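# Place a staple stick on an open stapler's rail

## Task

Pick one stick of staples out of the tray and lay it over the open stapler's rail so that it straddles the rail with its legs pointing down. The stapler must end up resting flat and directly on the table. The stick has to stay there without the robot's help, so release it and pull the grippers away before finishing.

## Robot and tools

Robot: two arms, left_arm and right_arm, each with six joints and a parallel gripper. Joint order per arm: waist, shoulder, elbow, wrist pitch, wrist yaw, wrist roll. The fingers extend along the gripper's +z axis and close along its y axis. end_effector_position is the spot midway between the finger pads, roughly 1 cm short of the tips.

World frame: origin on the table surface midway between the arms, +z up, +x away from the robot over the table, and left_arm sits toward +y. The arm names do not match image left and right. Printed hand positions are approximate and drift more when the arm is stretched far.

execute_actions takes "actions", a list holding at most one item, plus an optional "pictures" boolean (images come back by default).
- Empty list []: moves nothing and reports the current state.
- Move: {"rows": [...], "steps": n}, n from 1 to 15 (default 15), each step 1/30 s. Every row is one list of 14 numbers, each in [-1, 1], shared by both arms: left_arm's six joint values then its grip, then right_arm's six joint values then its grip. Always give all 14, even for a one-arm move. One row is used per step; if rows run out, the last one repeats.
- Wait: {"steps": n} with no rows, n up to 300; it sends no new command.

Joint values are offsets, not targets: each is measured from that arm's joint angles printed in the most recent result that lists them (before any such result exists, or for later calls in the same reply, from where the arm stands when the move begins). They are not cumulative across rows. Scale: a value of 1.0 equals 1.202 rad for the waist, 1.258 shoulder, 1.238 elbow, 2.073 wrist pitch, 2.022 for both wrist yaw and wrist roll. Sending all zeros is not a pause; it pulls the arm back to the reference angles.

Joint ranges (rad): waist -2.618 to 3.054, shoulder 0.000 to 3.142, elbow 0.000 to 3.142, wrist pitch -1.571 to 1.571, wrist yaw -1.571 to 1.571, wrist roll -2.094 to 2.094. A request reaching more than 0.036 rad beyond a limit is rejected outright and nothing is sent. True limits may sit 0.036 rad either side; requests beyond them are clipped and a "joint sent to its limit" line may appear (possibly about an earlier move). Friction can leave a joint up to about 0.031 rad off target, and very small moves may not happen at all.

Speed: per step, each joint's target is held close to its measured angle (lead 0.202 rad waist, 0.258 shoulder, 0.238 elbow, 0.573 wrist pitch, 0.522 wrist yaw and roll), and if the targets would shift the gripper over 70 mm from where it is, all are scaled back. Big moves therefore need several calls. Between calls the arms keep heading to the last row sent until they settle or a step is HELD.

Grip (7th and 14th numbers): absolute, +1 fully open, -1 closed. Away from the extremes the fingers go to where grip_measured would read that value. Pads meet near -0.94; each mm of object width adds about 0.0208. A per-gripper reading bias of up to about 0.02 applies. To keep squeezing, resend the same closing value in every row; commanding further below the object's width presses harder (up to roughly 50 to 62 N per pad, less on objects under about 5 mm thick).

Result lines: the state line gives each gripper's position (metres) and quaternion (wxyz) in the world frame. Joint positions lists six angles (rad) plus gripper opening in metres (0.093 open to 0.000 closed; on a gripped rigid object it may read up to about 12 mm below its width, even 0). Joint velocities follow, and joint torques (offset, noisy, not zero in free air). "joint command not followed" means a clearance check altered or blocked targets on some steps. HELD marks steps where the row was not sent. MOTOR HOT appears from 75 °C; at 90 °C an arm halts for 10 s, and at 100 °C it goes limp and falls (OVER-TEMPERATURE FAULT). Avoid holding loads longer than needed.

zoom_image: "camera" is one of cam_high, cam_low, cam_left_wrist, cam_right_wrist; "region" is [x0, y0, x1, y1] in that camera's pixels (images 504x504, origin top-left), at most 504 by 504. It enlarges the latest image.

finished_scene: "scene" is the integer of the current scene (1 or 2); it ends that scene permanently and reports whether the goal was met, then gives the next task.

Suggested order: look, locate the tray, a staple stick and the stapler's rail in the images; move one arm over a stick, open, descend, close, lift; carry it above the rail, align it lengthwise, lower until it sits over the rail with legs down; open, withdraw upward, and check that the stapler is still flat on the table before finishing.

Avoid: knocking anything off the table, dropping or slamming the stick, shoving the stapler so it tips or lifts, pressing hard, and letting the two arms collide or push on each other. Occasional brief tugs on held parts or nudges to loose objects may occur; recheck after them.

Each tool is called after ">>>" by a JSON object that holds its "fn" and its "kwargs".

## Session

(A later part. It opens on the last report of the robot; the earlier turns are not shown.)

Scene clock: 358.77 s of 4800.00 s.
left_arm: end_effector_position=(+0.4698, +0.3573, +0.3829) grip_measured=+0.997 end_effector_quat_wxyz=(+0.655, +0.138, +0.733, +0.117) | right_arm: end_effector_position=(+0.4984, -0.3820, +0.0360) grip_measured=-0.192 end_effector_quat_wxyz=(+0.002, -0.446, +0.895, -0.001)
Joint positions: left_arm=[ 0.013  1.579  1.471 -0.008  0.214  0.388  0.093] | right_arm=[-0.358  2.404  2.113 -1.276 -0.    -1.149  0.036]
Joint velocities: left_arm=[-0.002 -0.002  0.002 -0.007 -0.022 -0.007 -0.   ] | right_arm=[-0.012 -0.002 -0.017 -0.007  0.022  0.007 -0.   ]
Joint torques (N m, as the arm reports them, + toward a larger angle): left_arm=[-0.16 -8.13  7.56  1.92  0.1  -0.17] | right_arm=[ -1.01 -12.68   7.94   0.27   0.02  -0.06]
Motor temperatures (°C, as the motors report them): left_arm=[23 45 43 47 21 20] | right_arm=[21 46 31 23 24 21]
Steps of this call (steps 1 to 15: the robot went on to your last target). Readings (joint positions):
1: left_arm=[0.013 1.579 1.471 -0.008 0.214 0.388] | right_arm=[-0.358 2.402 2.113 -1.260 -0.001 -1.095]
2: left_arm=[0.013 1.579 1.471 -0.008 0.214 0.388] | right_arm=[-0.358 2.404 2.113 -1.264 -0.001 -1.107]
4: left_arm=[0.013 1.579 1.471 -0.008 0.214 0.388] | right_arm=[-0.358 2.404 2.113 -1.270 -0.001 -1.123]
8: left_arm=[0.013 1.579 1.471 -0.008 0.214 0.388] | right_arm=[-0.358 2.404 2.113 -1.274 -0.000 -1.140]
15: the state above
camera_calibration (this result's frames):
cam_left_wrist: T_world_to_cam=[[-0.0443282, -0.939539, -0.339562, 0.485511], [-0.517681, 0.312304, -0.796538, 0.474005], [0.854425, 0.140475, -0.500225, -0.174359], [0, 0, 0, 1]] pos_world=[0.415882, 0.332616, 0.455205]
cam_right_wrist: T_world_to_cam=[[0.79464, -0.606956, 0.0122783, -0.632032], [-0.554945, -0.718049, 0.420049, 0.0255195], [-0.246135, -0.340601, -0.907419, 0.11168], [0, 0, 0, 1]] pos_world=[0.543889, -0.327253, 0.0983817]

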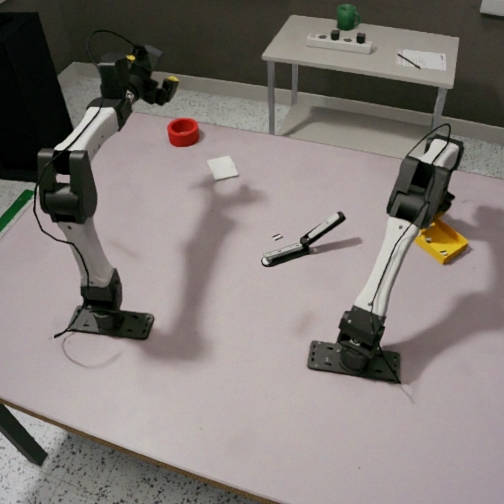

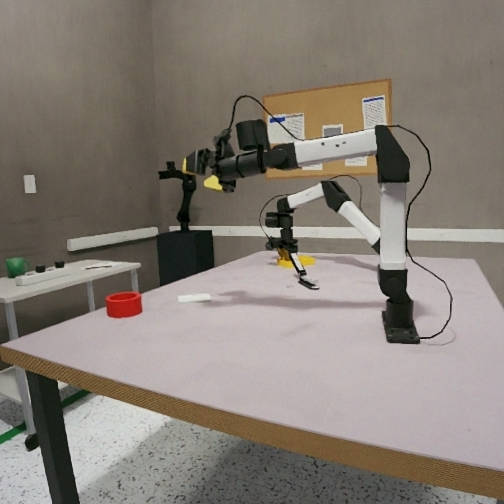

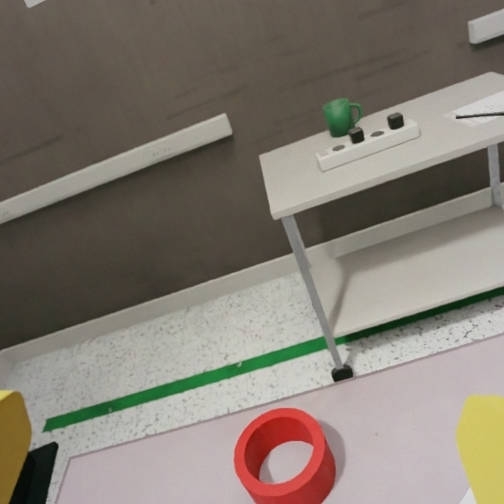

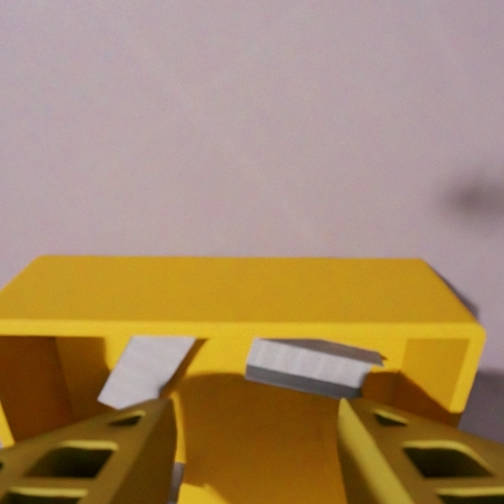

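>>> {"fn": "execute_actions", "kwargs": {"actions": [{"rows":[[0,0,0,0,0,0,1,0,0.01,0.04,-0.015,0,0,0],[0,0,0,0,0,0,1,0,0.03,0.07,-0.025,0,0,0.2],[0,0,0,0,0,0,1,0,0.05,0.1,-0.033,0,0,0.4],[0,0,0,0,0,0,1,0,0.07,0.13,-0.04,0,0,0.6],[0,0,0,0,0,0,1,0,0.085,0.16,-0.047,0,0,0.68],[0,0,0,0,0,0,1,0,0.097,0.18,-0.053,0,0,0.68]],"steps":15}], "pictures": false}}

>>> {"fn": "execute_actions", "kwargs": {"actions": [{"steps":15}]}}

Scene clock: 372.20 s of 4800.00 s.
left_arm: end_effector_position=(+0.4698, +0.3573, +0.3829) grip_measured=+0.997 end_effector_quat_wxyz=(+0.655, +0.138, +0.733, +0.117) | right_arm: end_effector_position=(+0.5195, -0.3868, +0.0416) grip_measured=+0.678 end_effector_quat_wxyz=(+0.010, -0.447, +0.894, -0.008)
Joint positions: left_arm=[ 0.013  1.579  1.471 -0.008  0.214  0.388  0.093] | right_arm=[-0.358  2.504  2.316 -1.358 -0.    -1.151  0.078]
Joint velocities: left_arm=[-0.007  0.017 -0.017  0.007 -0.051  0.037 -0.   ] | right_arm=[-0.012  0.037  0.017 -0.125 -0.037 -0.051 -0.001]
Joint torques (N m, as the arm reports them, + toward a larger angle): left_arm=[-0.13 -8.25  7.53  1.92  0.06 -0.19] | right_arm=[ -0.31 -12.56   7.92   0.35  -0.08   0.02]
Motor temperatures (°C, as the motors report them): left_arm=[23 45 43 47 21 20] | right_arm=[21 48 32 23 24 21]
Steps of this call (steps 1 to 15: the robot went on to your last target; steps 16 to 90: nothing new was sent; then 9.93 s passed at rest; steps 91 to 105: all 15 steps of this action). Readings (joint positions):
91: left_arm=[0.013 1.579 1.471 -0.008 0.214 0.388] | right_arm=[-0.358 2.405 2.118 -1.280 -0.000 -1.152]
92: left_arm=[0.013 1.579 1.471 -0.008 0.214 0.388] | right_arm=[-0.358 2.410 2.132 -1.290 -0.000 -1.152]
94: left_arm=[0.013 1.579 1.471 -0.008 0.214 0.388] | right_arm=[-0.358 2.436 2.193 -1.315 -0.000 -1.151]
98: left_arm=[0.013 1.579 1.471 -0.008 0.214 0.388] | right_arm=[-0.358 2.494 2.304 -1.334 -0.000 -1.151]
105: the state above

Scene clock: 372.70 s of 4800.00 s.
left_arm: end_effector_position=(+0.4698, +0.3573, +0.3829) grip_measured=+0.997 end_effector_quat_wxyz=(+0.655, +0.138, +0.733, +0.117) | right_arm: end_effector_position=(+0.5186, -0.3866, +0.0409) grip_measured=+0.678 end_effector_quat_wxyz=(+0.008, -0.447, +0.894, -0.006)
Joint positions: left_arm=[ 0.013  1.579  1.471 -0.008  0.214  0.388  0.093] | right_arm=[-0.358  2.505  2.316 -1.362 -0.    -1.151  0.078]
Joint velocities: left_arm=[ 0.002  0.012  0.002 -0.066 -0.051 -0.007 -0.   ] | right_arm=[-0.007 -0.017 -0.012 -0.007  0.066  0.051  0.   ]
Joint torques (N m, as the arm reports them, + toward a larger angle): left_arm=[-0.14 -8.18  7.58  1.91  0.06 -0.18] | right_arm=[ -0.28 -12.42   7.94   0.25  -0.08   0.02]
Motor temperatures (°C, as the motors report them): left_arm=[23 45 43 47 21 20] | right_arm=[21 48 32 23 24 21]
Steps of this call (steps 1 to 15: the robot went on to your last target). Readings (joint positions):
1: left_arm=[0.013 1.579 1.471 -0.008 0.214 0.388] | right_arm=[-0.358 2.505 2.316 -1.360 -0.000 -1.151]
2: left_arm=[0.013 1.579 1.471 -0.008 0.214 0.388] | right_arm=[-0.358 2.505 2.316 -1.361 -0.000 -1.151]
4: left_arm=[0.013 1.579 1.471 -0.008 0.214 0.388] | right_arm=[-0.358 2.505 2.316 -1.362 -0.000 -1.151]
8: left_arm=[0.013 1.579 1.471 -0.008 0.214 0.388] | right_arm=[-0.358 2.505 2.316 -1.362 -0.000 -1.151]
15: the state above
All arms were judged still, so your last target was given up. Only a new action makes them travel on or press farther. Fingers that are still opening or closing keep moving.
camera_calibration (this result's frames):
cam_left_wrist: T_world_to_cam=[[-0.0443282, -0.939539, -0.339562, 0.485511], [-0.517681, 0.312304, -0.796538, 0.474005], [0.854425, 0.140475, -0.500225, -0.174359], [0, 0, 0, 1]] pos_world=[0.415882, 0.332616, 0.455205]
cam_right_wrist: T_world_to_cam=[[0.795741, -0.605071, 0.0261726, -0.651302], [-0.559507, -0.717902, 0.414209, 0.0340068], [-0.231836, -0.344247, -0.909806, 0.110824], [0, 0, 0, 1]] pos_world=[0.562988, -0.331519, 0.103789]

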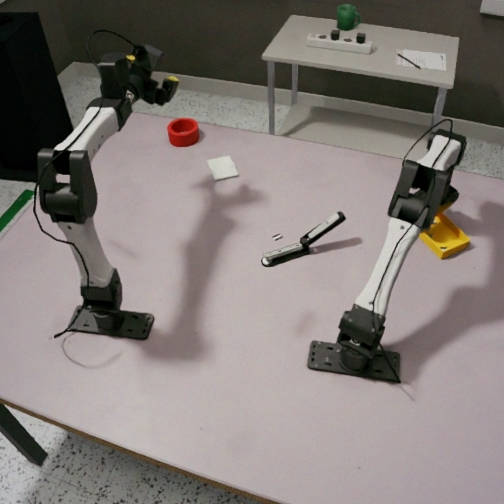

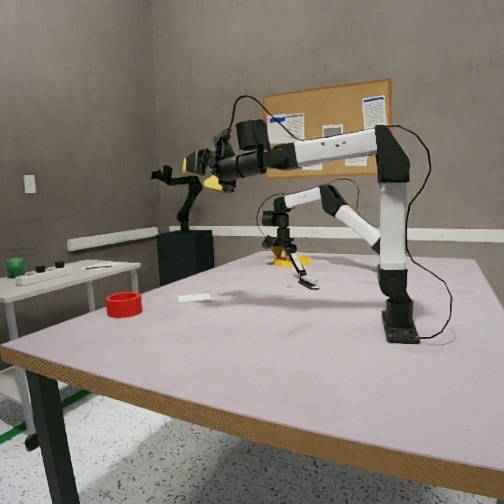

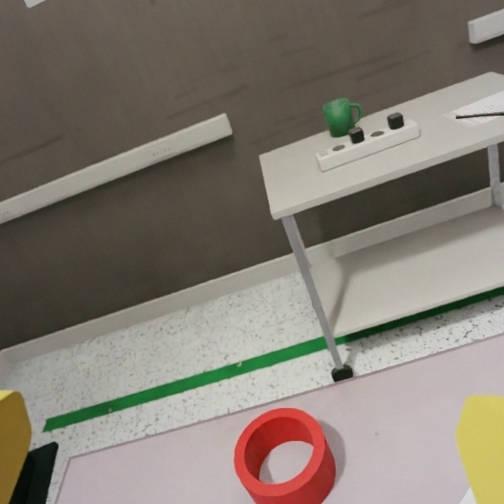

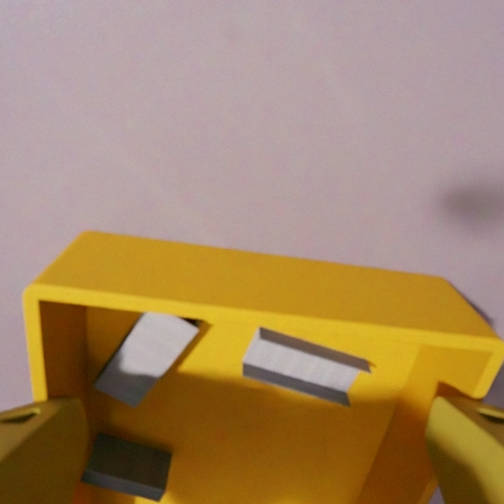

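>>> {"fn": "execute_actions", "kwargs": {"actions": [{"rows":[[0,0,0,0,0,0,1,0,-0.02,-0.05,0.015,0,0,0.68],[0,0,0,0,0,0,1,0,-0.032,-0.072,0.021,0,0,0.68],[0,0,0,0,0,0,1,0,-0.044,-0.094,0.027,0,0,0.68],[0,0,0,0,0,0,1,0,-0.056,-0.116,0.032,0,0,0.68],[0,0,0,0,0,0,1,0,-0.068,-0.138,0.037,0,0,0.68],[0,0,0,0,0,0,1,0,-0.08,-0.16,0.043,0,0,0.68],[0,0,0,0,0,0,1,0,-0.092,-0.182,0.048,0,0,0.68],[0,0,0,0,0,0,1,0,-0.104,-0.204,0.053,0,0,0.68],[0,0,0,0,0,0,1,0,-0.116,-0.226,0.058,0,0,0.68],[0,0,0,0,0,0,1,0,-0.128,-0.248,0.064,0,0,0.68],[0,0,0,0,0,0,1,0,-0.14,-0.27,0.069,0,0,0.68],[0,0,0,0,0,0,1,0,-0.152,-0.29,0.074,0,0,0.68],[0,0,0,0,0,0,1,0,-0.164,-0.31,0.079,0,0,0.68],[0,0,0,0,0,0,1,0,-0.174,-0.33,0.084,0,0,0.68]],"steps":15}], "pictures": false}}

>>> {"fn": "execute_actions", "kwargs": {"actions": [{"steps":15}]}}

Scene clock: 384.43 s of 4800.00 s.
left_arm: end_effector_position=(+0.4698, +0.3573, +0.3829) grip_measured=+0.997 end_effector_quat_wxyz=(+0.655, +0.138, +0.733, +0.117) | right_arm: end_effector_position=(+0.4773, -0.3772, +0.0397) grip_measured=+0.678 end_effector_quat_wxyz=(-0.002, -0.447, +0.894, +0.002)
Joint positions: left_arm=[ 0.013  1.579  1.471 -0.008  0.214  0.388  0.093] | right_arm=[-0.358  2.307  1.959 -1.228 -0.    -1.151  0.078]
Joint velocities: left_arm=[ 0.002  0.002  0.007 -0.022  0.007 -0.037 -0.   ] | right_arm=[-0.002 -0.286 -0.462  0.183 -0.007 -0.095 -0.001]
Joint torques (N m, as the arm reports them, + toward a larger angle): left_arm=[-0.17 -8.17  7.55  1.92  0.07 -0.2 ] | right_arm=[ -0.35 -12.83   4.78   0.67  -0.09   0.  ]
Motor temperatures (°C, as the motors report them): left_arm=[23 45 43 48 21 20] | right_arm=[21 49 32 23 24 21]
Steps of this call (steps 1 to 90: nothing new was sent; then 8.23 s passed at rest; steps 91 to 105: all 15 steps of this action). Readings (joint positions):
91: left_arm=[0.013 1.579 1.471 -0.008 0.214 0.388] | right_arm=[-0.358 2.502 2.309 -1.357 -0.000 -1.151]
92: left_arm=[0.013 1.579 1.471 -0.008 0.214 0.388] | right_arm=[-0.358 2.494 2.293 -1.348 -0.000 -1.151]
94: left_arm=[0.013 1.579 1.471 -0.008 0.214 0.388] | right_arm=[-0.358 2.467 2.246 -1.331 -0.000 -1.151]
98: left_arm=[0.013 1.579 1.471 -0.008 0.214 0.388] | right_arm=[-0.358 2.408 2.138 -1.296 -0.000 -1.151]
105: the state above

Scene clock: 384.93 s of 4800.00 s.
left_arm: end_effector_position=(+0.4698, +0.3573, +0.3829) grip_measured=+0.997 end_effector_quat_wxyz=(+0.655, +0.138, +0.733, +0.117) | right_arm: end_effector_position=(+0.4745, -0.3765, +0.0395) grip_measured=+0.678 end_effector_quat_wxyz=(-0.002, -0.447, +0.894, +0.002)
Joint positions: left_arm=[ 0.013  1.579  1.471 -0.008  0.214  0.388  0.093] | right_arm=[-0.358  2.294  1.937 -1.219 -0.    -1.151  0.078]
Joint velocities: left_arm=[-0.017 -0.012  0.007 -0.037 -0.037  0.007  0.   ] | right_arm=[ 0.007 -0.007 -0.002  0.007 -0.007  0.007 -0.001]
Joint torques (N m, as the arm reports them, + toward a larger angle): left_arm=[-0.19 -8.15  7.56  1.92  0.06 -0.17] | right_arm=[ -0.26 -13.1    4.38   0.73  -0.09   0.01]
Motor temperatures (°C, as the motors report them): left_arm=[23 45 43 48 21 20] | right_arm=[21 49 32 23 24 21]
Steps of this call (steps 1 to 15: the robot went on to your last target). Readings (joint positions):
1: left_arm=[0.013 1.579 1.471 -0.008 0.214 0.388] | right_arm=[-0.358 2.300 1.947 -1.226 -0.000 -1.151]
2: left_arm=[0.013 1.579 1.471 -0.008 0.214 0.388] | right_arm=[-0.358 2.297 1.941 -1.224 -0.000 -1.151]
4: left_arm=[0.013 1.579 1.471 -0.008 0.214 0.388] | right_arm=[-0.358 2.295 1.937 -1.220 -0.000 -1.151]
8: left_arm=[0.013 1.579 1.471 -0.008 0.214 0.388] | right_arm=[-0.358 2.294 1.937 -1.219 -0.000 -1.151]
15: the state above
camera_calibration (this result's frames):
cam_left_wrist: T_world_to_cam=[[-0.0443282, -0.939539, -0.339562, 0.485511], [-0.517681, 0.312304, -0.796538, 0.474005], [0.854425, 0.140475, -0.500225, -0.174359], [0, 0, 0, 1]] pos_world=[0.415882, 0.332616, 0.455205]
cam_right_wrist: T_world_to_cam=[[0.796104, -0.605153, 0.00290603, -0.609393], [-0.549061, -0.720277, 0.423949, 0.0108554], [-0.254461, -0.339103, -0.905681, 0.115331], [0, 0, 0, 1]] pos_world=[0.520448, -0.321848, 0.101622]

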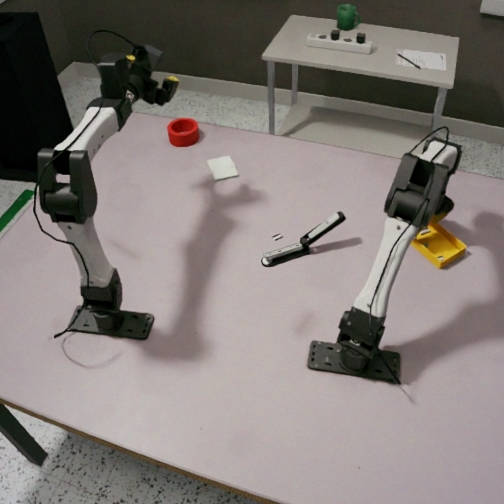

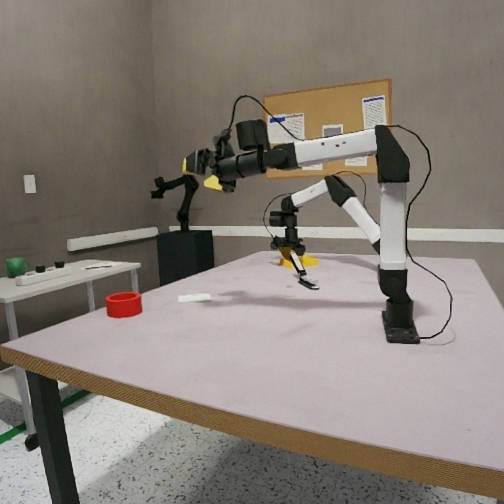

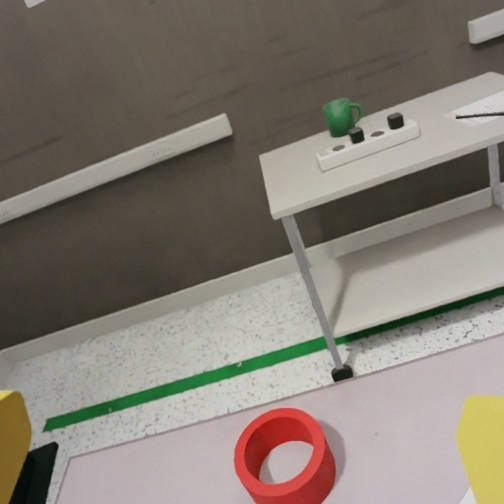

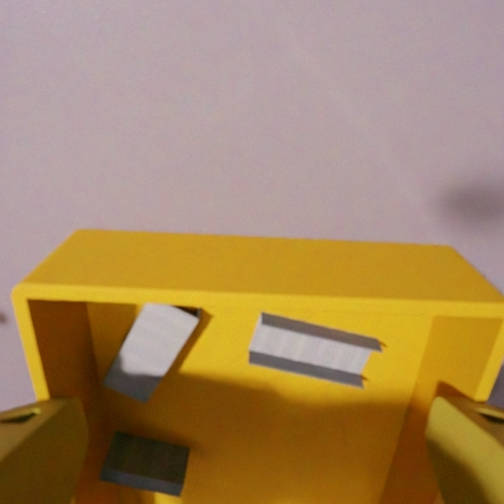

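>>> {"fn": "execute_actions", "kwargs": {"actions": [{"rows":[[0,0,0,0,0,0,1,0,0,0,0,0,0,0.4],[0,0,0,0,0,0,1,0,0,0,0,0,0,0.4],[0,0,0,0,0,0,1,0,0,0,0,0,0,0.4],[0,0,0,0,0,0,1,0,0,0.03,-0.02,0,0,0.4],[0,0,0,0,0,0,1,0,0,0.05,-0.03,0,0,0.4],[0,0,0,0,0,0,1,0,0,0.07,-0.04,0,0,0.4],[0,0,0,0,0,0,1,0,0,0.095,-0.052,0,0,0.4]],"steps":15}], "pictures": false}}

>>> {"fn": "execute_actions", "kwargs": {"actions": [{"rows":[[0,0,0,0,0,0,1,0.016,0.02,0.04,-0.015,0,0,0.4],[0,0,0,0,0,0,1,0.016,0.04,0.07,-0.025,0,0,0.4],[0,0,0,0,0,0,1,0.016,0.06,0.1,-0.033,0,0,0.5],[0,0,0,0,0,0,1,0.016,0.08,0.13,-0.04,0,0,0.6],[0,0,0,0,0,0,1,0.016,0.1,0.16,-0.047,0,0,0.7],[0,0,0,0,0,0,1,0.016,0.115,0.185,-0.052,0,0,0.8],[0,0,0,0,0,0,1,0.016,0.125,0.205,-0.056,0,0,0.8]],"steps":15}], "pictures": false}}

>>> {"fn": "execute_actions", "kwargs": {"actions": [{"steps":15}]}}

Scene clock: 396.50 s of 4800.00 s.
left_arm: end_effector_position=(+0.4698, +0.3573, +0.3829) grip_measured=+0.997 end_effector_quat_wxyz=(+0.655, +0.138, +0.733, +0.117) | right_arm: end_effector_position=(+0.4818, -0.3782, +0.0661) grip_measured=+0.402 end_effector_quat_wxyz=(+0.008, -0.447, +0.894, -0.006)
Joint positions: left_arm=[ 0.013  1.579  1.471 -0.008  0.214  0.388  0.093] | right_arm=[-0.358  2.292  2.038 -1.297 -0.    -1.151  0.064]
Joint velocities: left_arm=[-0.012 -0.002  0.007 -0.007 -0.037  0.051 -0.001] | right_arm=[-0.002 -0.012  0.007 -0.11  -0.022 -0.007 -0.001]
Joint torques (N m, as the arm reports them, + toward a larger angle): left_arm=[-0.2  -8.14  7.5   1.9   0.05 -0.18] | right_arm=[ -0.29 -12.45   7.67   0.34  -0.09   0.01]
Motor temperatures (°C, as the motors report them): left_arm=[23 45 43 48 21 20] | right_arm=[21 50 31 23 24 21]
Steps of this call (steps 1 to 15: the robot went on to your last target; steps 16 to 90: nothing new was sent; then 8.07 s passed at rest; steps 91 to 105: all 15 steps of this action). Readings (joint positions):
91: left_arm=[0.013 1.579 1.471 -0.008 0.214 0.388] | right_arm=[-0.358 2.294 1.937 -1.219 -0.000 -1.151]
92: left_arm=[0.013 1.579 1.471 -0.008 0.214 0.388] | right_arm=[-0.358 2.294 1.937 -1.219 -0.000 -1.151]
94: left_arm=[0.013 1.579 1.471 -0.008 0.214 0.388] | right_arm=[-0.358 2.294 1.939 -1.222 -0.000 -1.151]
98: left_arm=[0.013 1.579 1.471 -0.008 0.214 0.388] | right_arm=[-0.358 2.294 2.000 -1.272 -0.000 -1.151]
105: the state above

Scene clock: 397.00 s of 4800.00 s.
left_arm: end_effector_position=(+0.4698, +0.3573, +0.3829) grip_measured=+0.997 end_effector_quat_wxyz=(+0.655, +0.138, +0.733, +0.117) | right_arm: end_effector_position=(+0.5067, -0.3796, +0.0591) grip_measured=+0.798 end_effector_quat_wxyz=(+0.005, -0.451, +0.892, -0.004)
Joint positions: left_arm=[ 0.013  1.579  1.471 -0.008  0.214  0.388  0.093] | right_arm=[-0.35   2.437  2.265 -1.386 -0.    -1.151  0.084]
Joint velocities: left_arm=[ 0.002  0.002  0.017 -0.066  0.007 -0.037  0.   ] | right_arm=[-0.007  0.012  0.017 -0.081 -0.007 -0.081 -0.   ]
Joint torques (N m, as the arm reports them, + toward a larger angle): left_arm=[-0.2  -8.19  7.55  1.91  0.07 -0.18] | right_arm=[  0.52 -12.7    8.42   0.32  -0.09   0.  ]
Motor temperatures (°C, as the motors report them): left_arm=[23 45 43 48 21 20] | right_arm=[21 50 31 23 24 21]
Steps of this call (steps 1 to 15: all 15 steps of this action). Readings (joint positions):
1: left_arm=[0.013 1.579 1.471 -0.008 0.214 0.388] | right_arm=[-0.358 2.293 2.043 -1.303 -0.000 -1.151]
2: left_arm=[0.013 1.579 1.471 -0.008 0.214 0.388] | right_arm=[-0.357 2.300 2.059 -1.314 -0.000 -1.151]
4: left_arm=[0.013 1.579 1.471 -0.008 0.214 0.388] | right_arm=[-0.354 2.330 2.119 -1.336 -0.000 -1.151]
8: left_arm=[0.013 1.579 1.471 -0.008 0.214 0.388] | right_arm=[-0.350 2.410 2.248 -1.358 -0.000 -1.151]
15: the state above

Scene clock: 397.50 s of 4800.00 s.
left_arm: end_effector_position=(+0.4698, +0.3573, +0.3829) grip_measured=+0.997 end_effector_quat_wxyz=(+0.655, +0.138, +0.733, +0.117) | right_arm: end_effector_position=(+0.5045, -0.3791, +0.0591) grip_measured=+0.798 end_effector_quat_wxyz=(+0.001, -0.451, +0.892, -0.001)
Joint positions: left_arm=[ 0.013  1.579  1.471 -0.008  0.214  0.388  0.093] | right_arm=[-0.35   2.437  2.265 -1.395 -0.    -1.151  0.084]
Joint velocities: left_arm=[-0.017  0.002  0.007 -0.081  0.051 -0.037  0.   ] | right_arm=[ 0.002 -0.017  0.012  0.022  0.022 -0.051  0.001]
Joint torques (N m, as the arm reports them, + toward a larger angle): left_arm=[-0.14 -8.17  7.55  1.92  0.07 -0.17] | right_arm=[  0.53 -12.73   8.33   0.27  -0.09   0.  ]
Motor temperatures (°C, as the motors report them): left_arm=[23 45 43 48 21 20] | right_arm=[21 50 31 23 24 21]
Steps of this call (steps 1 to 15: the robot went on to your last target). Readings (joint positions):
1: left_arm=[0.013 1.579 1.471 -0.008 0.214 0.388] | right_arm=[-0.350 2.437 2.265 -1.388 -0.000 -1.151]
2: left_arm=[0.013 1.579 1.471 -0.008 0.214 0.388] | right_arm=[-0.350 2.437 2.265 -1.390 -0.000 -1.151]
4: left_arm=[0.013 1.579 1.471 -0.008 0.214 0.388] | right_arm=[-0.350 2.437 2.265 -1.392 -0.000 -1.151]
8: left_arm=[0.013 1.579 1.471 -0.008 0.214 0.388] | right_arm=[-0.350 2.437 2.265 -1.394 -0.000 -1.151]
15: the state above
All arms were judged still, so your last target was given up. Only a new action makes them travel on or press farther. Fingers that are still opening or closing keep moving.
camera_calibration (this result's frames):
cam_left_wrist: T_world_to_cam=[[-0.0443282, -0.939539, -0.339562, 0.485511], [-0.517681, 0.312304, -0.796538, 0.474005], [0.854425, 0.140475, -0.500225, -0.174359], [0, 0, 0, 1]] pos_world=[0.415882, 0.332616, 0.455205]
cam_right_wrist: T_world_to_cam=[[0.801319, -0.598131, 0.0112413, -0.635365], [-0.546497, -0.724243, 0.420492, 0.014601], [-0.243368, -0.343091, -0.907227, 0.132816], [0, 0, 0, 1]] pos_world=[0.549433, -0.323889, 0.121497]

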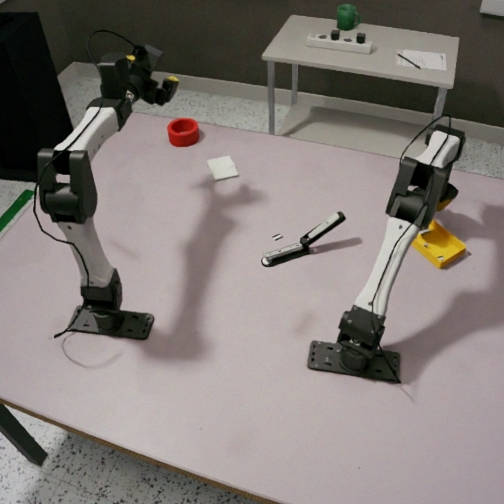

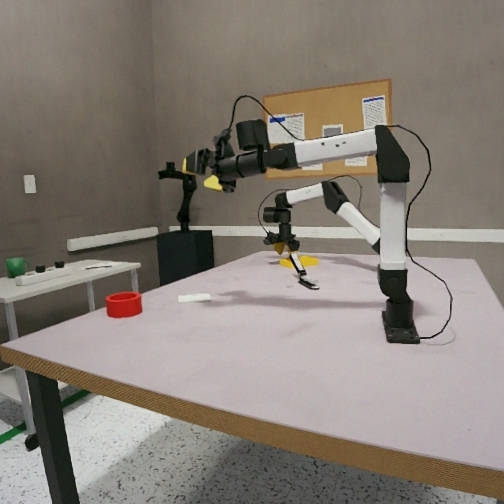

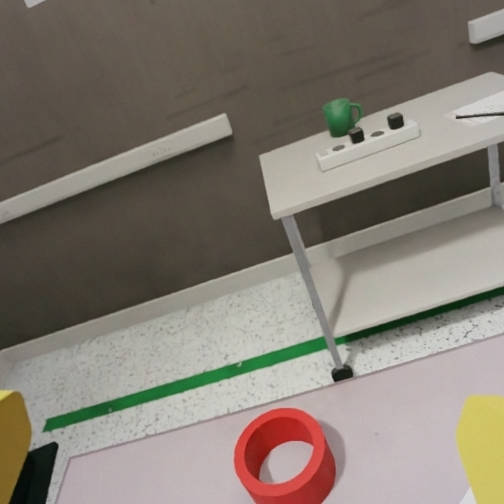

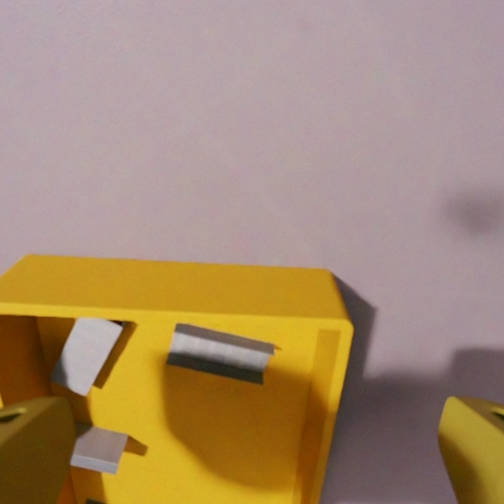

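>>> {"fn": "execute_actions", "kwargs": {"actions": [{"rows":[[0,0,0,0,0,0,1,0,0,-0.03,0,0,0,0.7],[0,0,0,0,0,0,1,0,0,-0.045,0,0,0,0.7],[0,0,0,0,0,0,1,0,0,-0.06,0,0,0,0.7],[0,0,0,0,0,0,1,0,0,-0.06,0,0,0,0.7],[0,0,0,0,0,0,1,0,0,-0.06,0.012,0,0,0.7],[0,0,0,0,0,0,1,0,0,-0.07,0.018,0,0,0.7],[0,0,0,0,0,0,1,0,0,-0.08,0.024,0,0,0.7],[0,0,0,0,0,0,1,0,0,-0.09,0.03,0,0,0.7],[0,0,0,0,0,0,1,0,0,-0.1,0.034,0,0,0.7]],"steps":15}], "pictures": false}}

>>> {"fn": "execute_actions", "kwargs": {"actions": [{"steps":10}]}}

Scene clock: 405.97 s of 4800.00 s.
left_arm: end_effector_position=(+0.4698, +0.3573, +0.3829) grip_measured=+0.997 end_effector_quat_wxyz=(+0.655, +0.138, +0.733, +0.117) | right_arm: end_effector_position=(+0.4909, -0.3761, +0.0338) grip_measured=+0.702 end_effector_quat_wxyz=(-0.022, -0.451, +0.892, +0.018)
Joint positions: left_arm=[ 0.013  1.579  1.471 -0.008  0.214  0.388  0.093] | right_arm=[-0.35   2.437  2.163 -1.352 -0.    -1.151  0.079]
Joint velocities: left_arm=[-0.012 -0.017  0.002  0.022 -0.125 -0.037 -0.001] | right_arm=[ 0.012 -0.007 -0.012  0.066 -0.066 -0.066  0.   ]
Joint torques (N m, as the arm reports them, + toward a larger angle): left_arm=[-0.13 -8.13  7.59  1.92  0.06 -0.18] | right_arm=[ -0.27 -13.49   4.8    0.45  -0.08   0.01]
Motor temperatures (°C, as the motors report them): left_arm=[23 45 43 48 21 20] | right_arm=[21 51 32 23 24 21]
Steps of this call (steps 1 to 90: nothing new was sent; then 4.97 s passed at rest; steps 91 to 105: all 15 steps of this action). Readings (joint positions):
91: left_arm=[0.013 1.579 1.471 -0.008 0.214 0.388] | right_arm=[-0.350 2.437 2.264 -1.396 -0.000 -1.151]
92: left_arm=[0.013 1.579 1.471 -0.008 0.214 0.388] | right_arm=[-0.350 2.437 2.258 -1.395 -0.000 -1.151]
94: left_arm=[0.013 1.579 1.471 -0.008 0.214 0.388] | right_arm=[-0.350 2.437 2.236 -1.394 -0.000 -1.151]
98: left_arm=[0.013 1.579 1.471 -0.008 0.214 0.388] | right_arm=[-0.350 2.437 2.196 -1.383 -0.000 -1.151]
105: the state above

Scene clock: 406.30 s of 4800.00 s.
left_arm: end_effector_position=(+0.4698, +0.3573, +0.3829) grip_measured=+0.997 end_effector_quat_wxyz=(+0.655, +0.138, +0.733, +0.117) | right_arm: end_effector_position=(+0.4934, -0.3767, +0.0337) grip_measured=+0.702 end_effector_quat_wxyz=(-0.018, -0.451, +0.892, +0.014)
Joint positions: left_arm=[ 0.013  1.579  1.471 -0.008  0.214  0.388  0.093] | right_arm=[-0.35   2.437  2.163 -1.342 -0.    -1.151  0.079]
Joint velocities: left_arm=[-0.007 -0.012 -0.012 -0.007 -0.037 -0.11  -0.   ] | right_arm=[-0.007  0.007  0.002 -0.007 -0.066 -0.007  0.001]
Joint torques (N m, as the arm reports them, + toward a larger angle): left_arm=[-0.18 -8.16  7.55  1.91  0.06 -0.17] | right_arm=[ -0.27 -13.47   4.79   0.49  -0.09   0.  ]
Motor temperatures (°C, as the motors report them): left_arm=[23 45 43 48 21 20] | right_arm=[21 51 32 23 24 21]
Steps of this call (steps 1 to 10: the robot went on to your last target). Readings (joint positions):
1: left_arm=[0.013 1.579 1.471 -0.008 0.214 0.388] | right_arm=[-0.350 2.437 2.163 -1.350 -0.000 -1.151]
2: left_arm=[0.013 1.579 1.471 -0.008 0.214 0.388] | right_arm=[-0.350 2.437 2.163 -1.348 -0.000 -1.151]
4: left_arm=[0.013 1.579 1.471 -0.008 0.214 0.388] | right_arm=[-0.350 2.437 2.163 -1.346 -0.000 -1.151]
8: left_arm=[0.013 1.579 1.471 -0.008 0.214 0.388] | right_arm=[-0.350 2.437 2.163 -1.343 -0.000 -1.151]
10: the state above
camera_calibration (this result's frames):
cam_left_wrist: T_world_to_cam=[[-0.0443282, -0.939539, -0.339562, 0.485511], [-0.517681, 0.312304, -0.796538, 0.474005], [0.854425, 0.140475, -0.500225, -0.174359], [0, 0, 0, 1]] pos_world=[0.415882, 0.332616, 0.455205]
cam_right_wrist: T_world_to_cam=[[0.800795, -0.598017, -0.0332075, -0.622904], [-0.526003, -0.728713, 0.438518, 0.00856449], [-0.28644, -0.333696, -0.898109, 0.132353], [0, 0, 0, 1]] pos_world=[0.541235, -0.322101, 0.0944263]

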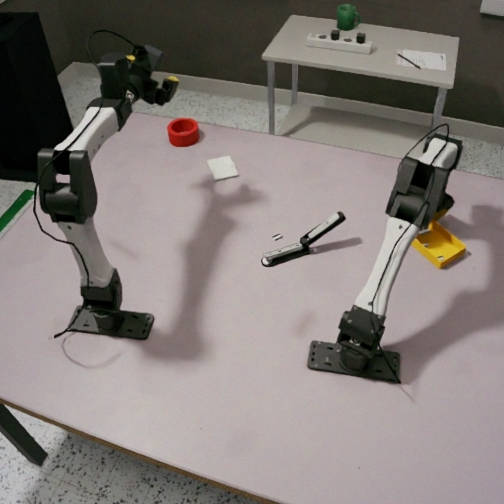

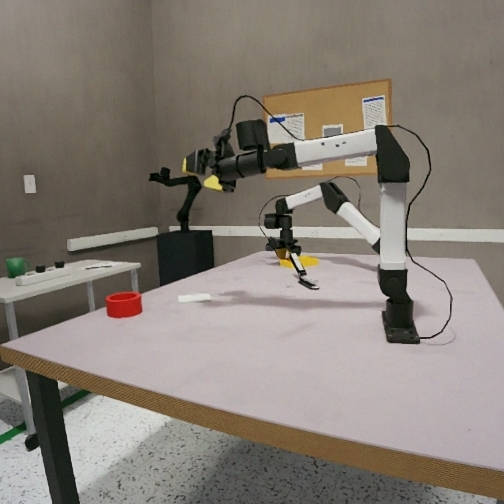

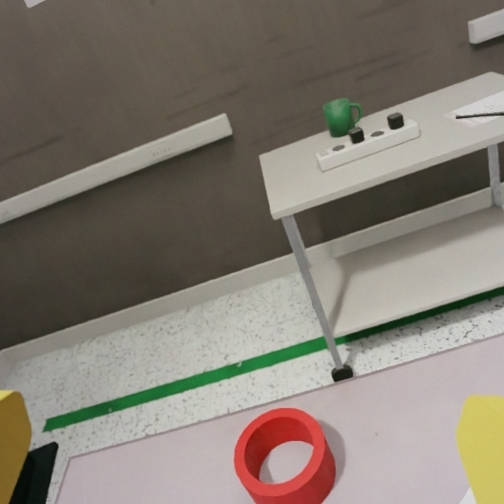

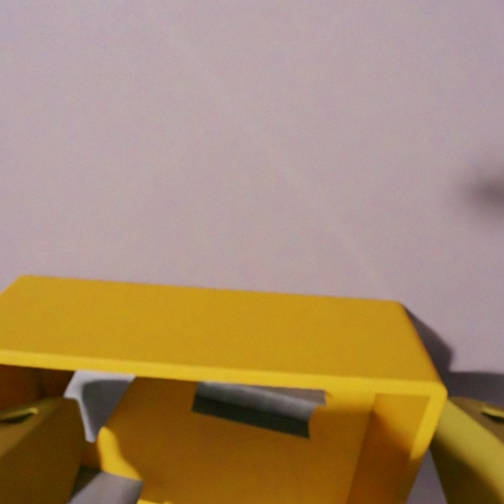

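Good. Descend onto the stick, then close.

>>> {"fn": "execute_actions", "kwargs": {"actions": [{"rows":[[0,0,0,0,0,0,1,0,0,-0.025,0.016,0,0,0.7],[0,0,0,0,0,0,1,0,0,-0.035,0.022,0,0,0.7],[0,0,0,0,0,0,1,0,0,-0.045,0.028,0,0,0.7],[0,0,0,0,0,0,1,0,0,-0.055,0.033,0,0,0.7],[0,0,0,0,0,0,1,0,0,-0.065,0.033,0,0,0.7]],"steps":15}], "pictures": false}}

>>> {"fn": "execute_actions", "kwargs": {"actions": [{"rows":[[0,0,0,0,0,0,1,0,0.02,-0.03,0.005,0,0,0.68],[0,0,0,0,0,0,1,0,0.02,-0.03,0.005,0,0,0.65],[0,0,0,0,0,0,1,0,0.02,-0.03,0.005,0,0,0.62],[0,0,0,0,0,0,1,0,0.02,-0.03,0.005,0,0,0.59],[0,0,0,0,0,0,1,0,0.02,-0.03,0.005,0,0,0.56],[0,0,0,0,0,0,1,0,0.02,-0.03,0.005,0,0,0.53],[0,0,0,0,0,0,1,0,0.02,-0.03,0.005,0,0,0.5],[0,0,0,0,0,0,1,0,0.02,-0.03,0.005,0,0,0.47],[0,0,0,0,0,0,1,0,0.02,-0.03,0.005,0,0,0.44],[0,0,0,0,0,0,1,0,0.02,-0.03,0.005,0,0,0.41],[0,0,0,0,0,0,1,0,0.02,-0.03,0.005,0,0,0.38],[0,0,0,0,0,0,1,0,0.02,-0.03,0.005,0,0,0.35],[0,0,0,0,0,0,1,0,0.02,-0.03,0.005,0,0,0.32],[0,0,0,0,0,0,1,0,0.02,-0.03,0.005,0,0,0.3]],"steps":15}]}}

Scene clock: 417.37 s of 4800.00 s.
left_arm: end_effector_position=(+0.4698, +0.3573, +0.3829) grip_measured=+0.997 end_effector_quat_wxyz=(+0.655, +0.138, +0.733, +0.117) | right_arm: end_effector_position=(+0.4924, -0.3756, +0.0231) grip_measured=+0.702 end_effector_quat_wxyz=(-0.016, -0.451, +0.892, +0.016)
Joint positions: left_arm=[ 0.013  1.579  1.471 -0.008  0.214  0.388  0.093] | right_arm=[-0.35   2.434  2.116 -1.297 -0.005 -1.151  0.079]
Joint velocities: left_arm=[ 0.012  0.002  0.012  0.037  0.022 -0.007  0.001] | right_arm=[-0.022  0.002 -0.012 -0.051  0.007 -0.037  0.   ]
Joint torques (N m, as the arm reports them, + toward a larger angle): left_arm=[-0.17 -8.13  7.59  1.92  0.05 -0.18] | right_arm=[ -0.28 -13.1    4.04   0.54  -0.04   0.01]
Motor temperatures (°C, as the motors report them): left_arm=[23 45 43 49 21 20] | right_arm=[21 52 31 23 24 21]
Steps of this call (steps 1 to 30: the robot went on to your last target; steps 31 to 100: nothing new was sent; then 7.23 s passed at rest; steps 101 to 115: all 15 steps of this action). Readings (joint positions):
101: left_arm=[0.013 1.579 1.471 -0.008 0.214 0.388] | right_arm=[-0.350 2.437 2.163 -1.340 -0.000 -1.151]
102: left_arm=[0.013 1.579 1.471 -0.008 0.214 0.388] | right_arm=[-0.350 2.437 2.160 -1.335 -0.000 -1.151]
104: left_arm=[0.013 1.579 1.471 -0.008 0.214 0.388] | right_arm=[-0.350 2.437 2.145 -1.318 -0.000 -1.151]
108: left_arm=[0.013 1.579 1.471 -0.008 0.214 0.388] | right_arm=[-0.350 2.434 2.117 -1.305 -0.005 -1.151]
115: the state above

Scene clock: 417.87 s of 4800.00 s.
left_arm: end_effector_position=(+0.4698, +0.3573, +0.3829) grip_measured=+0.997 end_effector_quat_wxyz=(+0.655, +0.138, +0.733, +0.117) | right_arm: end_effector_position=(+0.4903, -0.3743, +0.0219) grip_measured=+0.306 end_effector_quat_wxyz=(-0.018, -0.451, +0.892, +0.021)
Joint positions: left_arm=[ 0.013  1.579  1.471 -0.008  0.214  0.388  0.093] | right_arm=[-0.35   2.434  2.111 -1.302 -0.01  -1.151  0.06 ]
Joint velocities: left_arm=[-0.007  0.012 -0.007  0.007  0.022 -0.095  0.001] | right_arm=[ 0.012  0.012 -0.002 -0.066  0.051  0.007 -0.006]
Joint torques (N m, as the arm reports them, + toward a larger angle): left_arm=[-0.12 -8.18  7.53  1.9   0.07 -0.18] | right_arm=[ -0.25 -11.68   4.07   0.42  -0.04   0.  ]
Motor temperatures (°C, as the motors report them): left_arm=[23 45 44 49 21 20] | right_arm=[21 52 31 23 24 21]
Steps of this call (steps 1 to 15: all 15 steps of this action). Readings (joint positions):
1: left_arm=[0.013 1.579 1.471 -0.008 0.214 0.388] | right_arm=[-0.350 2.434 2.116 -1.297 -0.005 -1.151]
2: left_arm=[0.013 1.579 1.471 -0.008 0.214 0.388] | right_arm=[-0.350 2.434 2.114 -1.297 -0.005 -1.151]
4: left_arm=[0.013 1.579 1.471 -0.008 0.214 0.388] | right_arm=[-0.350 2.434 2.111 -1.297 -0.007 -1.151]
8: left_arm=[0.013 1.579 1.471 -0.008 0.214 0.388] | right_arm=[-0.350 2.434 2.111 -1.302 -0.010 -1.151]
15: the state above
camera_calibration (this result's frames):
cam_left_wrist: T_world_to_cam=[[-0.0443282, -0.939539, -0.339562, 0.485511], [-0.517681, 0.312304, -0.796538, 0.474005], [0.854425, 0.140475, -0.500225, -0.174359], [0, 0, 0, 1]] pos_world=[0.415882, 0.332616, 0.455205]
cam_right_wrist: T_world_to_cam=[[0.800229, -0.597955, -0.0456325, -0.618871], [-0.523385, -0.733524, 0.433601, 0.0108731], [-0.292747, -0.323097, -0.899949, 0.128819], [0, 0, 0, 1]] pos_world=[0.53864, -0.32046, 0.0829749]

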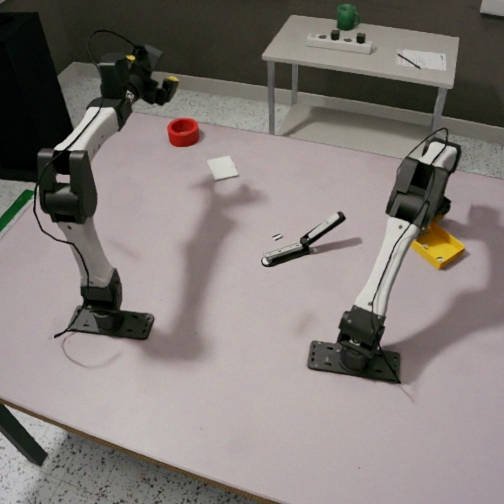

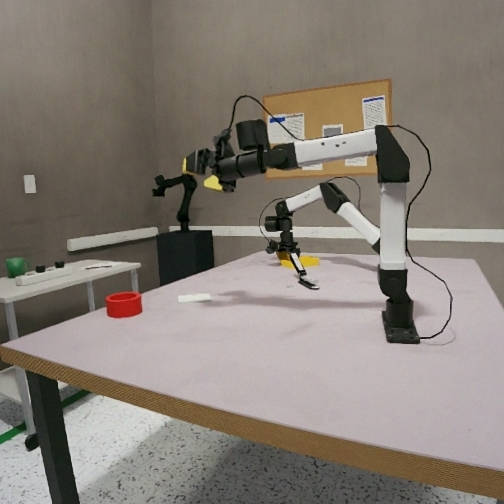

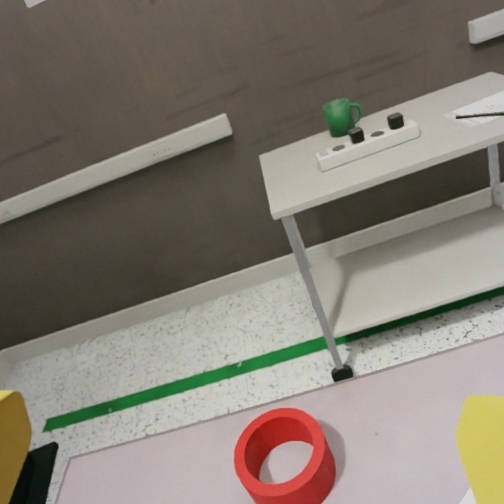

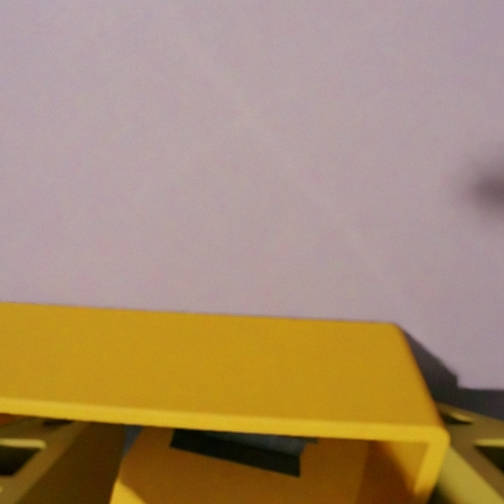

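Lift and look (moving inward too via shoulder).

>>> {"fn": "execute_actions", "kwargs": {"actions": [{"rows":[[0,0,0,0,0,0,1,0,-0.02,0.02,0,0,0,0.3],[0,0,0,0,0,0,1,0,-0.03,0.02,-0.01,0,0,0.33],[0,0,0,0,0,0,1,0,-0.045,0.02,-0.015,0,0,0.36],[0,0,0,0,0,0,1,0,-0.06,0.02,-0.02,0,0,0.4],[0,0,0,0,0,0,1,0,-0.08,0.02,-0.03,0,0,0.4],[0,0,0,0,0,0,1,0,-0.1,0.02,-0.04,0,0,0.4],[0,0,0,0,0,0,1,0,-0.12,0.02,-0.05,0.01,0,0.4]],"steps":15}], "pictures": false}}

>>> {"fn": "execute_actions", "kwargs": {"actions": [{"steps":10}]}}

Scene clock: 423.53 s of 4800.00 s.
left_arm: end_effector_position=(+0.4698, +0.3573, +0.3829) grip_measured=+0.997 end_effector_quat_wxyz=(+0.655, +0.138, +0.733, +0.117) | right_arm: end_effector_position=(+0.4843, -0.3745, +0.0975) grip_measured=+0.398 end_effector_quat_wxyz=(+0.020, -0.451, +0.892, -0.015)
Joint positions: left_arm=[ 0.013  1.579  1.471 -0.008  0.214  0.388  0.093] | right_arm=[-0.35   2.27   2.125 -1.376 -0.001 -1.151  0.064]
Joint velocities: left_arm=[-0.012 -0.002 -0.002  0.051  0.007 -0.007 -0.   ] | right_arm=[-0.002 -0.022 -0.002 -0.066  0.007 -0.022 -0.   ]
Joint torques (N m, as the arm reports them, + toward a larger angle): left_arm=[-0.16 -8.2   7.59  1.91  0.06 -0.16] | right_arm=[ -0.24 -11.6    7.22   0.35   0.03   0.  ]
Motor temperatures (°C, as the motors report them): left_arm=[23 45 44 49 21 20] | right_arm=[21 52 31 23 24 21]
Steps of this call (steps 1 to 15: the robot went on to your last target; steps 16 to 90: nothing new was sent; then 2.17 s passed at rest; steps 91 to 105: all 15 steps of this action). Readings (joint positions):
91: left_arm=[0.013 1.579 1.471 -0.008 0.214 0.388] | right_arm=[-0.350 2.432 2.111 -1.302 -0.010 -1.151]
92: left_arm=[0.013 1.579 1.471 -0.008 0.214 0.388] | right_arm=[-0.350 2.429 2.111 -1.302 -0.010 -1.151]
94: left_arm=[0.013 1.579 1.471 -0.008 0.214 0.388] | right_arm=[-0.350 2.416 2.111 -1.307 -0.010 -1.151]
98: left_arm=[0.013 1.579 1.471 -0.008 0.214 0.388] | right_arm=[-0.350 2.346 2.111 -1.344 -0.007 -1.151]
105: the state above

Scene clock: 423.87 s of 4800.00 s.
left_arm: end_effector_position=(+0.4698, +0.3573, +0.3829) grip_measured=+0.997 end_effector_quat_wxyz=(+0.655, +0.138, +0.733, +0.117) | right_arm: end_effector_position=(+0.4818, -0.3743, +0.0965) grip_measured=+0.398 end_effector_quat_wxyz=(+0.014, -0.451, +0.892, -0.012)
Joint positions: left_arm=[ 0.013  1.579  1.471 -0.008  0.214  0.388  0.093] | right_arm=[-0.35   2.272  2.125 -1.387  0.    -1.151  0.064]
Joint velocities: left_arm=[ 0.007 -0.002  0.007 -0.022 -0.125 -0.037  0.   ] | right_arm=[-0.012 -0.007 -0.002 -0.081 -0.022  0.037 -0.   ]
Joint torques (N m, as the arm reports them, + toward a larger angle): left_arm=[-0.17 -8.18  7.51  1.91  0.06 -0.19] | right_arm=[ -0.28 -11.67   7.25   0.38   0.02   0.01]
Motor temperatures (°C, as the motors report them): left_arm=[23 45 44 49 21 20] | right_arm=[21 52 31 23 24 21]
Steps of this call (steps 1 to 10: the robot went on to your last target). Readings (joint positions):
1: left_arm=[0.013 1.579 1.471 -0.008 0.214 0.388] | right_arm=[-0.350 2.272 2.125 -1.379 -0.001 -1.151]
2: left_arm=[0.013 1.579 1.471 -0.008 0.214 0.388] | right_arm=[-0.350 2.272 2.125 -1.381 -0.001 -1.151]
4: left_arm=[0.013 1.579 1.471 -0.008 0.214 0.388] | right_arm=[-0.350 2.272 2.125 -1.384 -0.000 -1.151]
8: left_arm=[0.013 1.579 1.471 -0.008 0.214 0.388] | right_arm=[-0.350 2.272 2.125 -1.386 0.000 -1.151]
10: the state above
camera_calibration (this result's frames):
cam_left_wrist: T_world_to_cam=[[-0.0443282, -0.939539, -0.339562, 0.485511], [-0.517681, 0.312304, -0.796538, 0.474005], [0.854425, 0.140475, -0.500225, -0.174359], [0, 0, 0, 1]] pos_world=[0.415882, 0.332616, 0.455205]
cam_right_wrist: T_world_to_cam=[[0.800424, -0.597929, 0.042453, -0.617215], [-0.560184, -0.720928, 0.407992, -0.00100723], [-0.213345, -0.350348, -0.911998, 0.14617], [0, 0, 0, 1]] pos_world=[0.524654, -0.318567, 0.15992]

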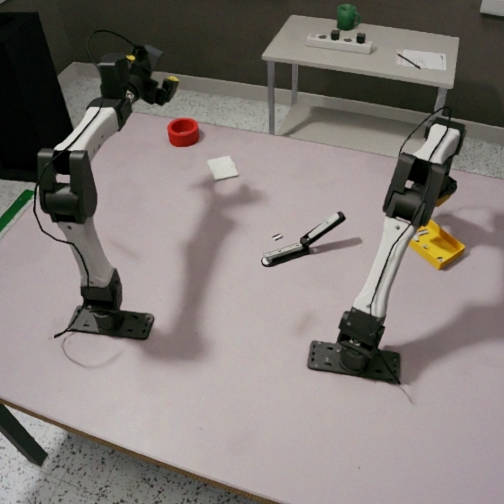

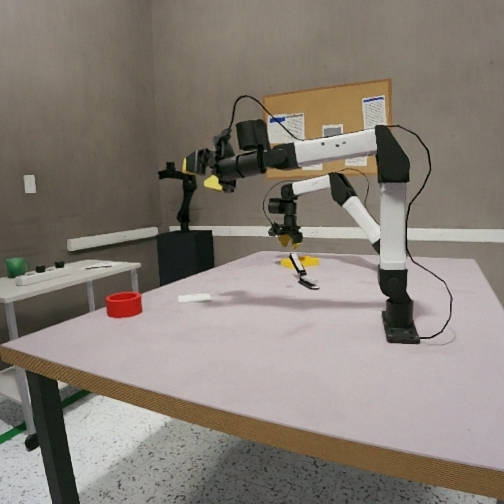

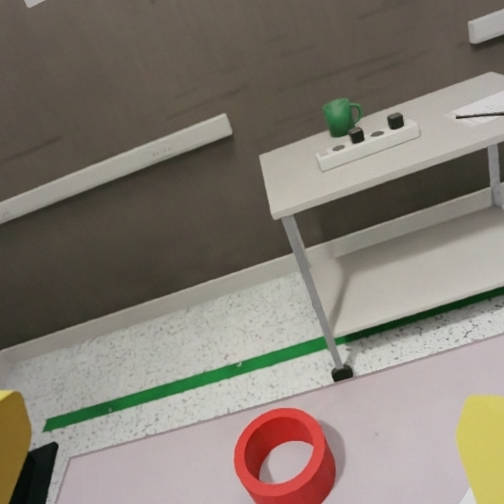

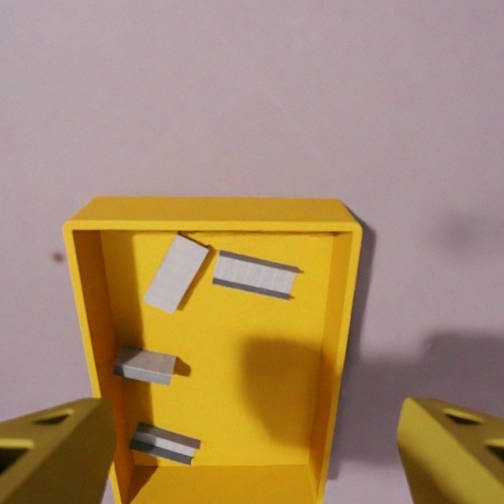

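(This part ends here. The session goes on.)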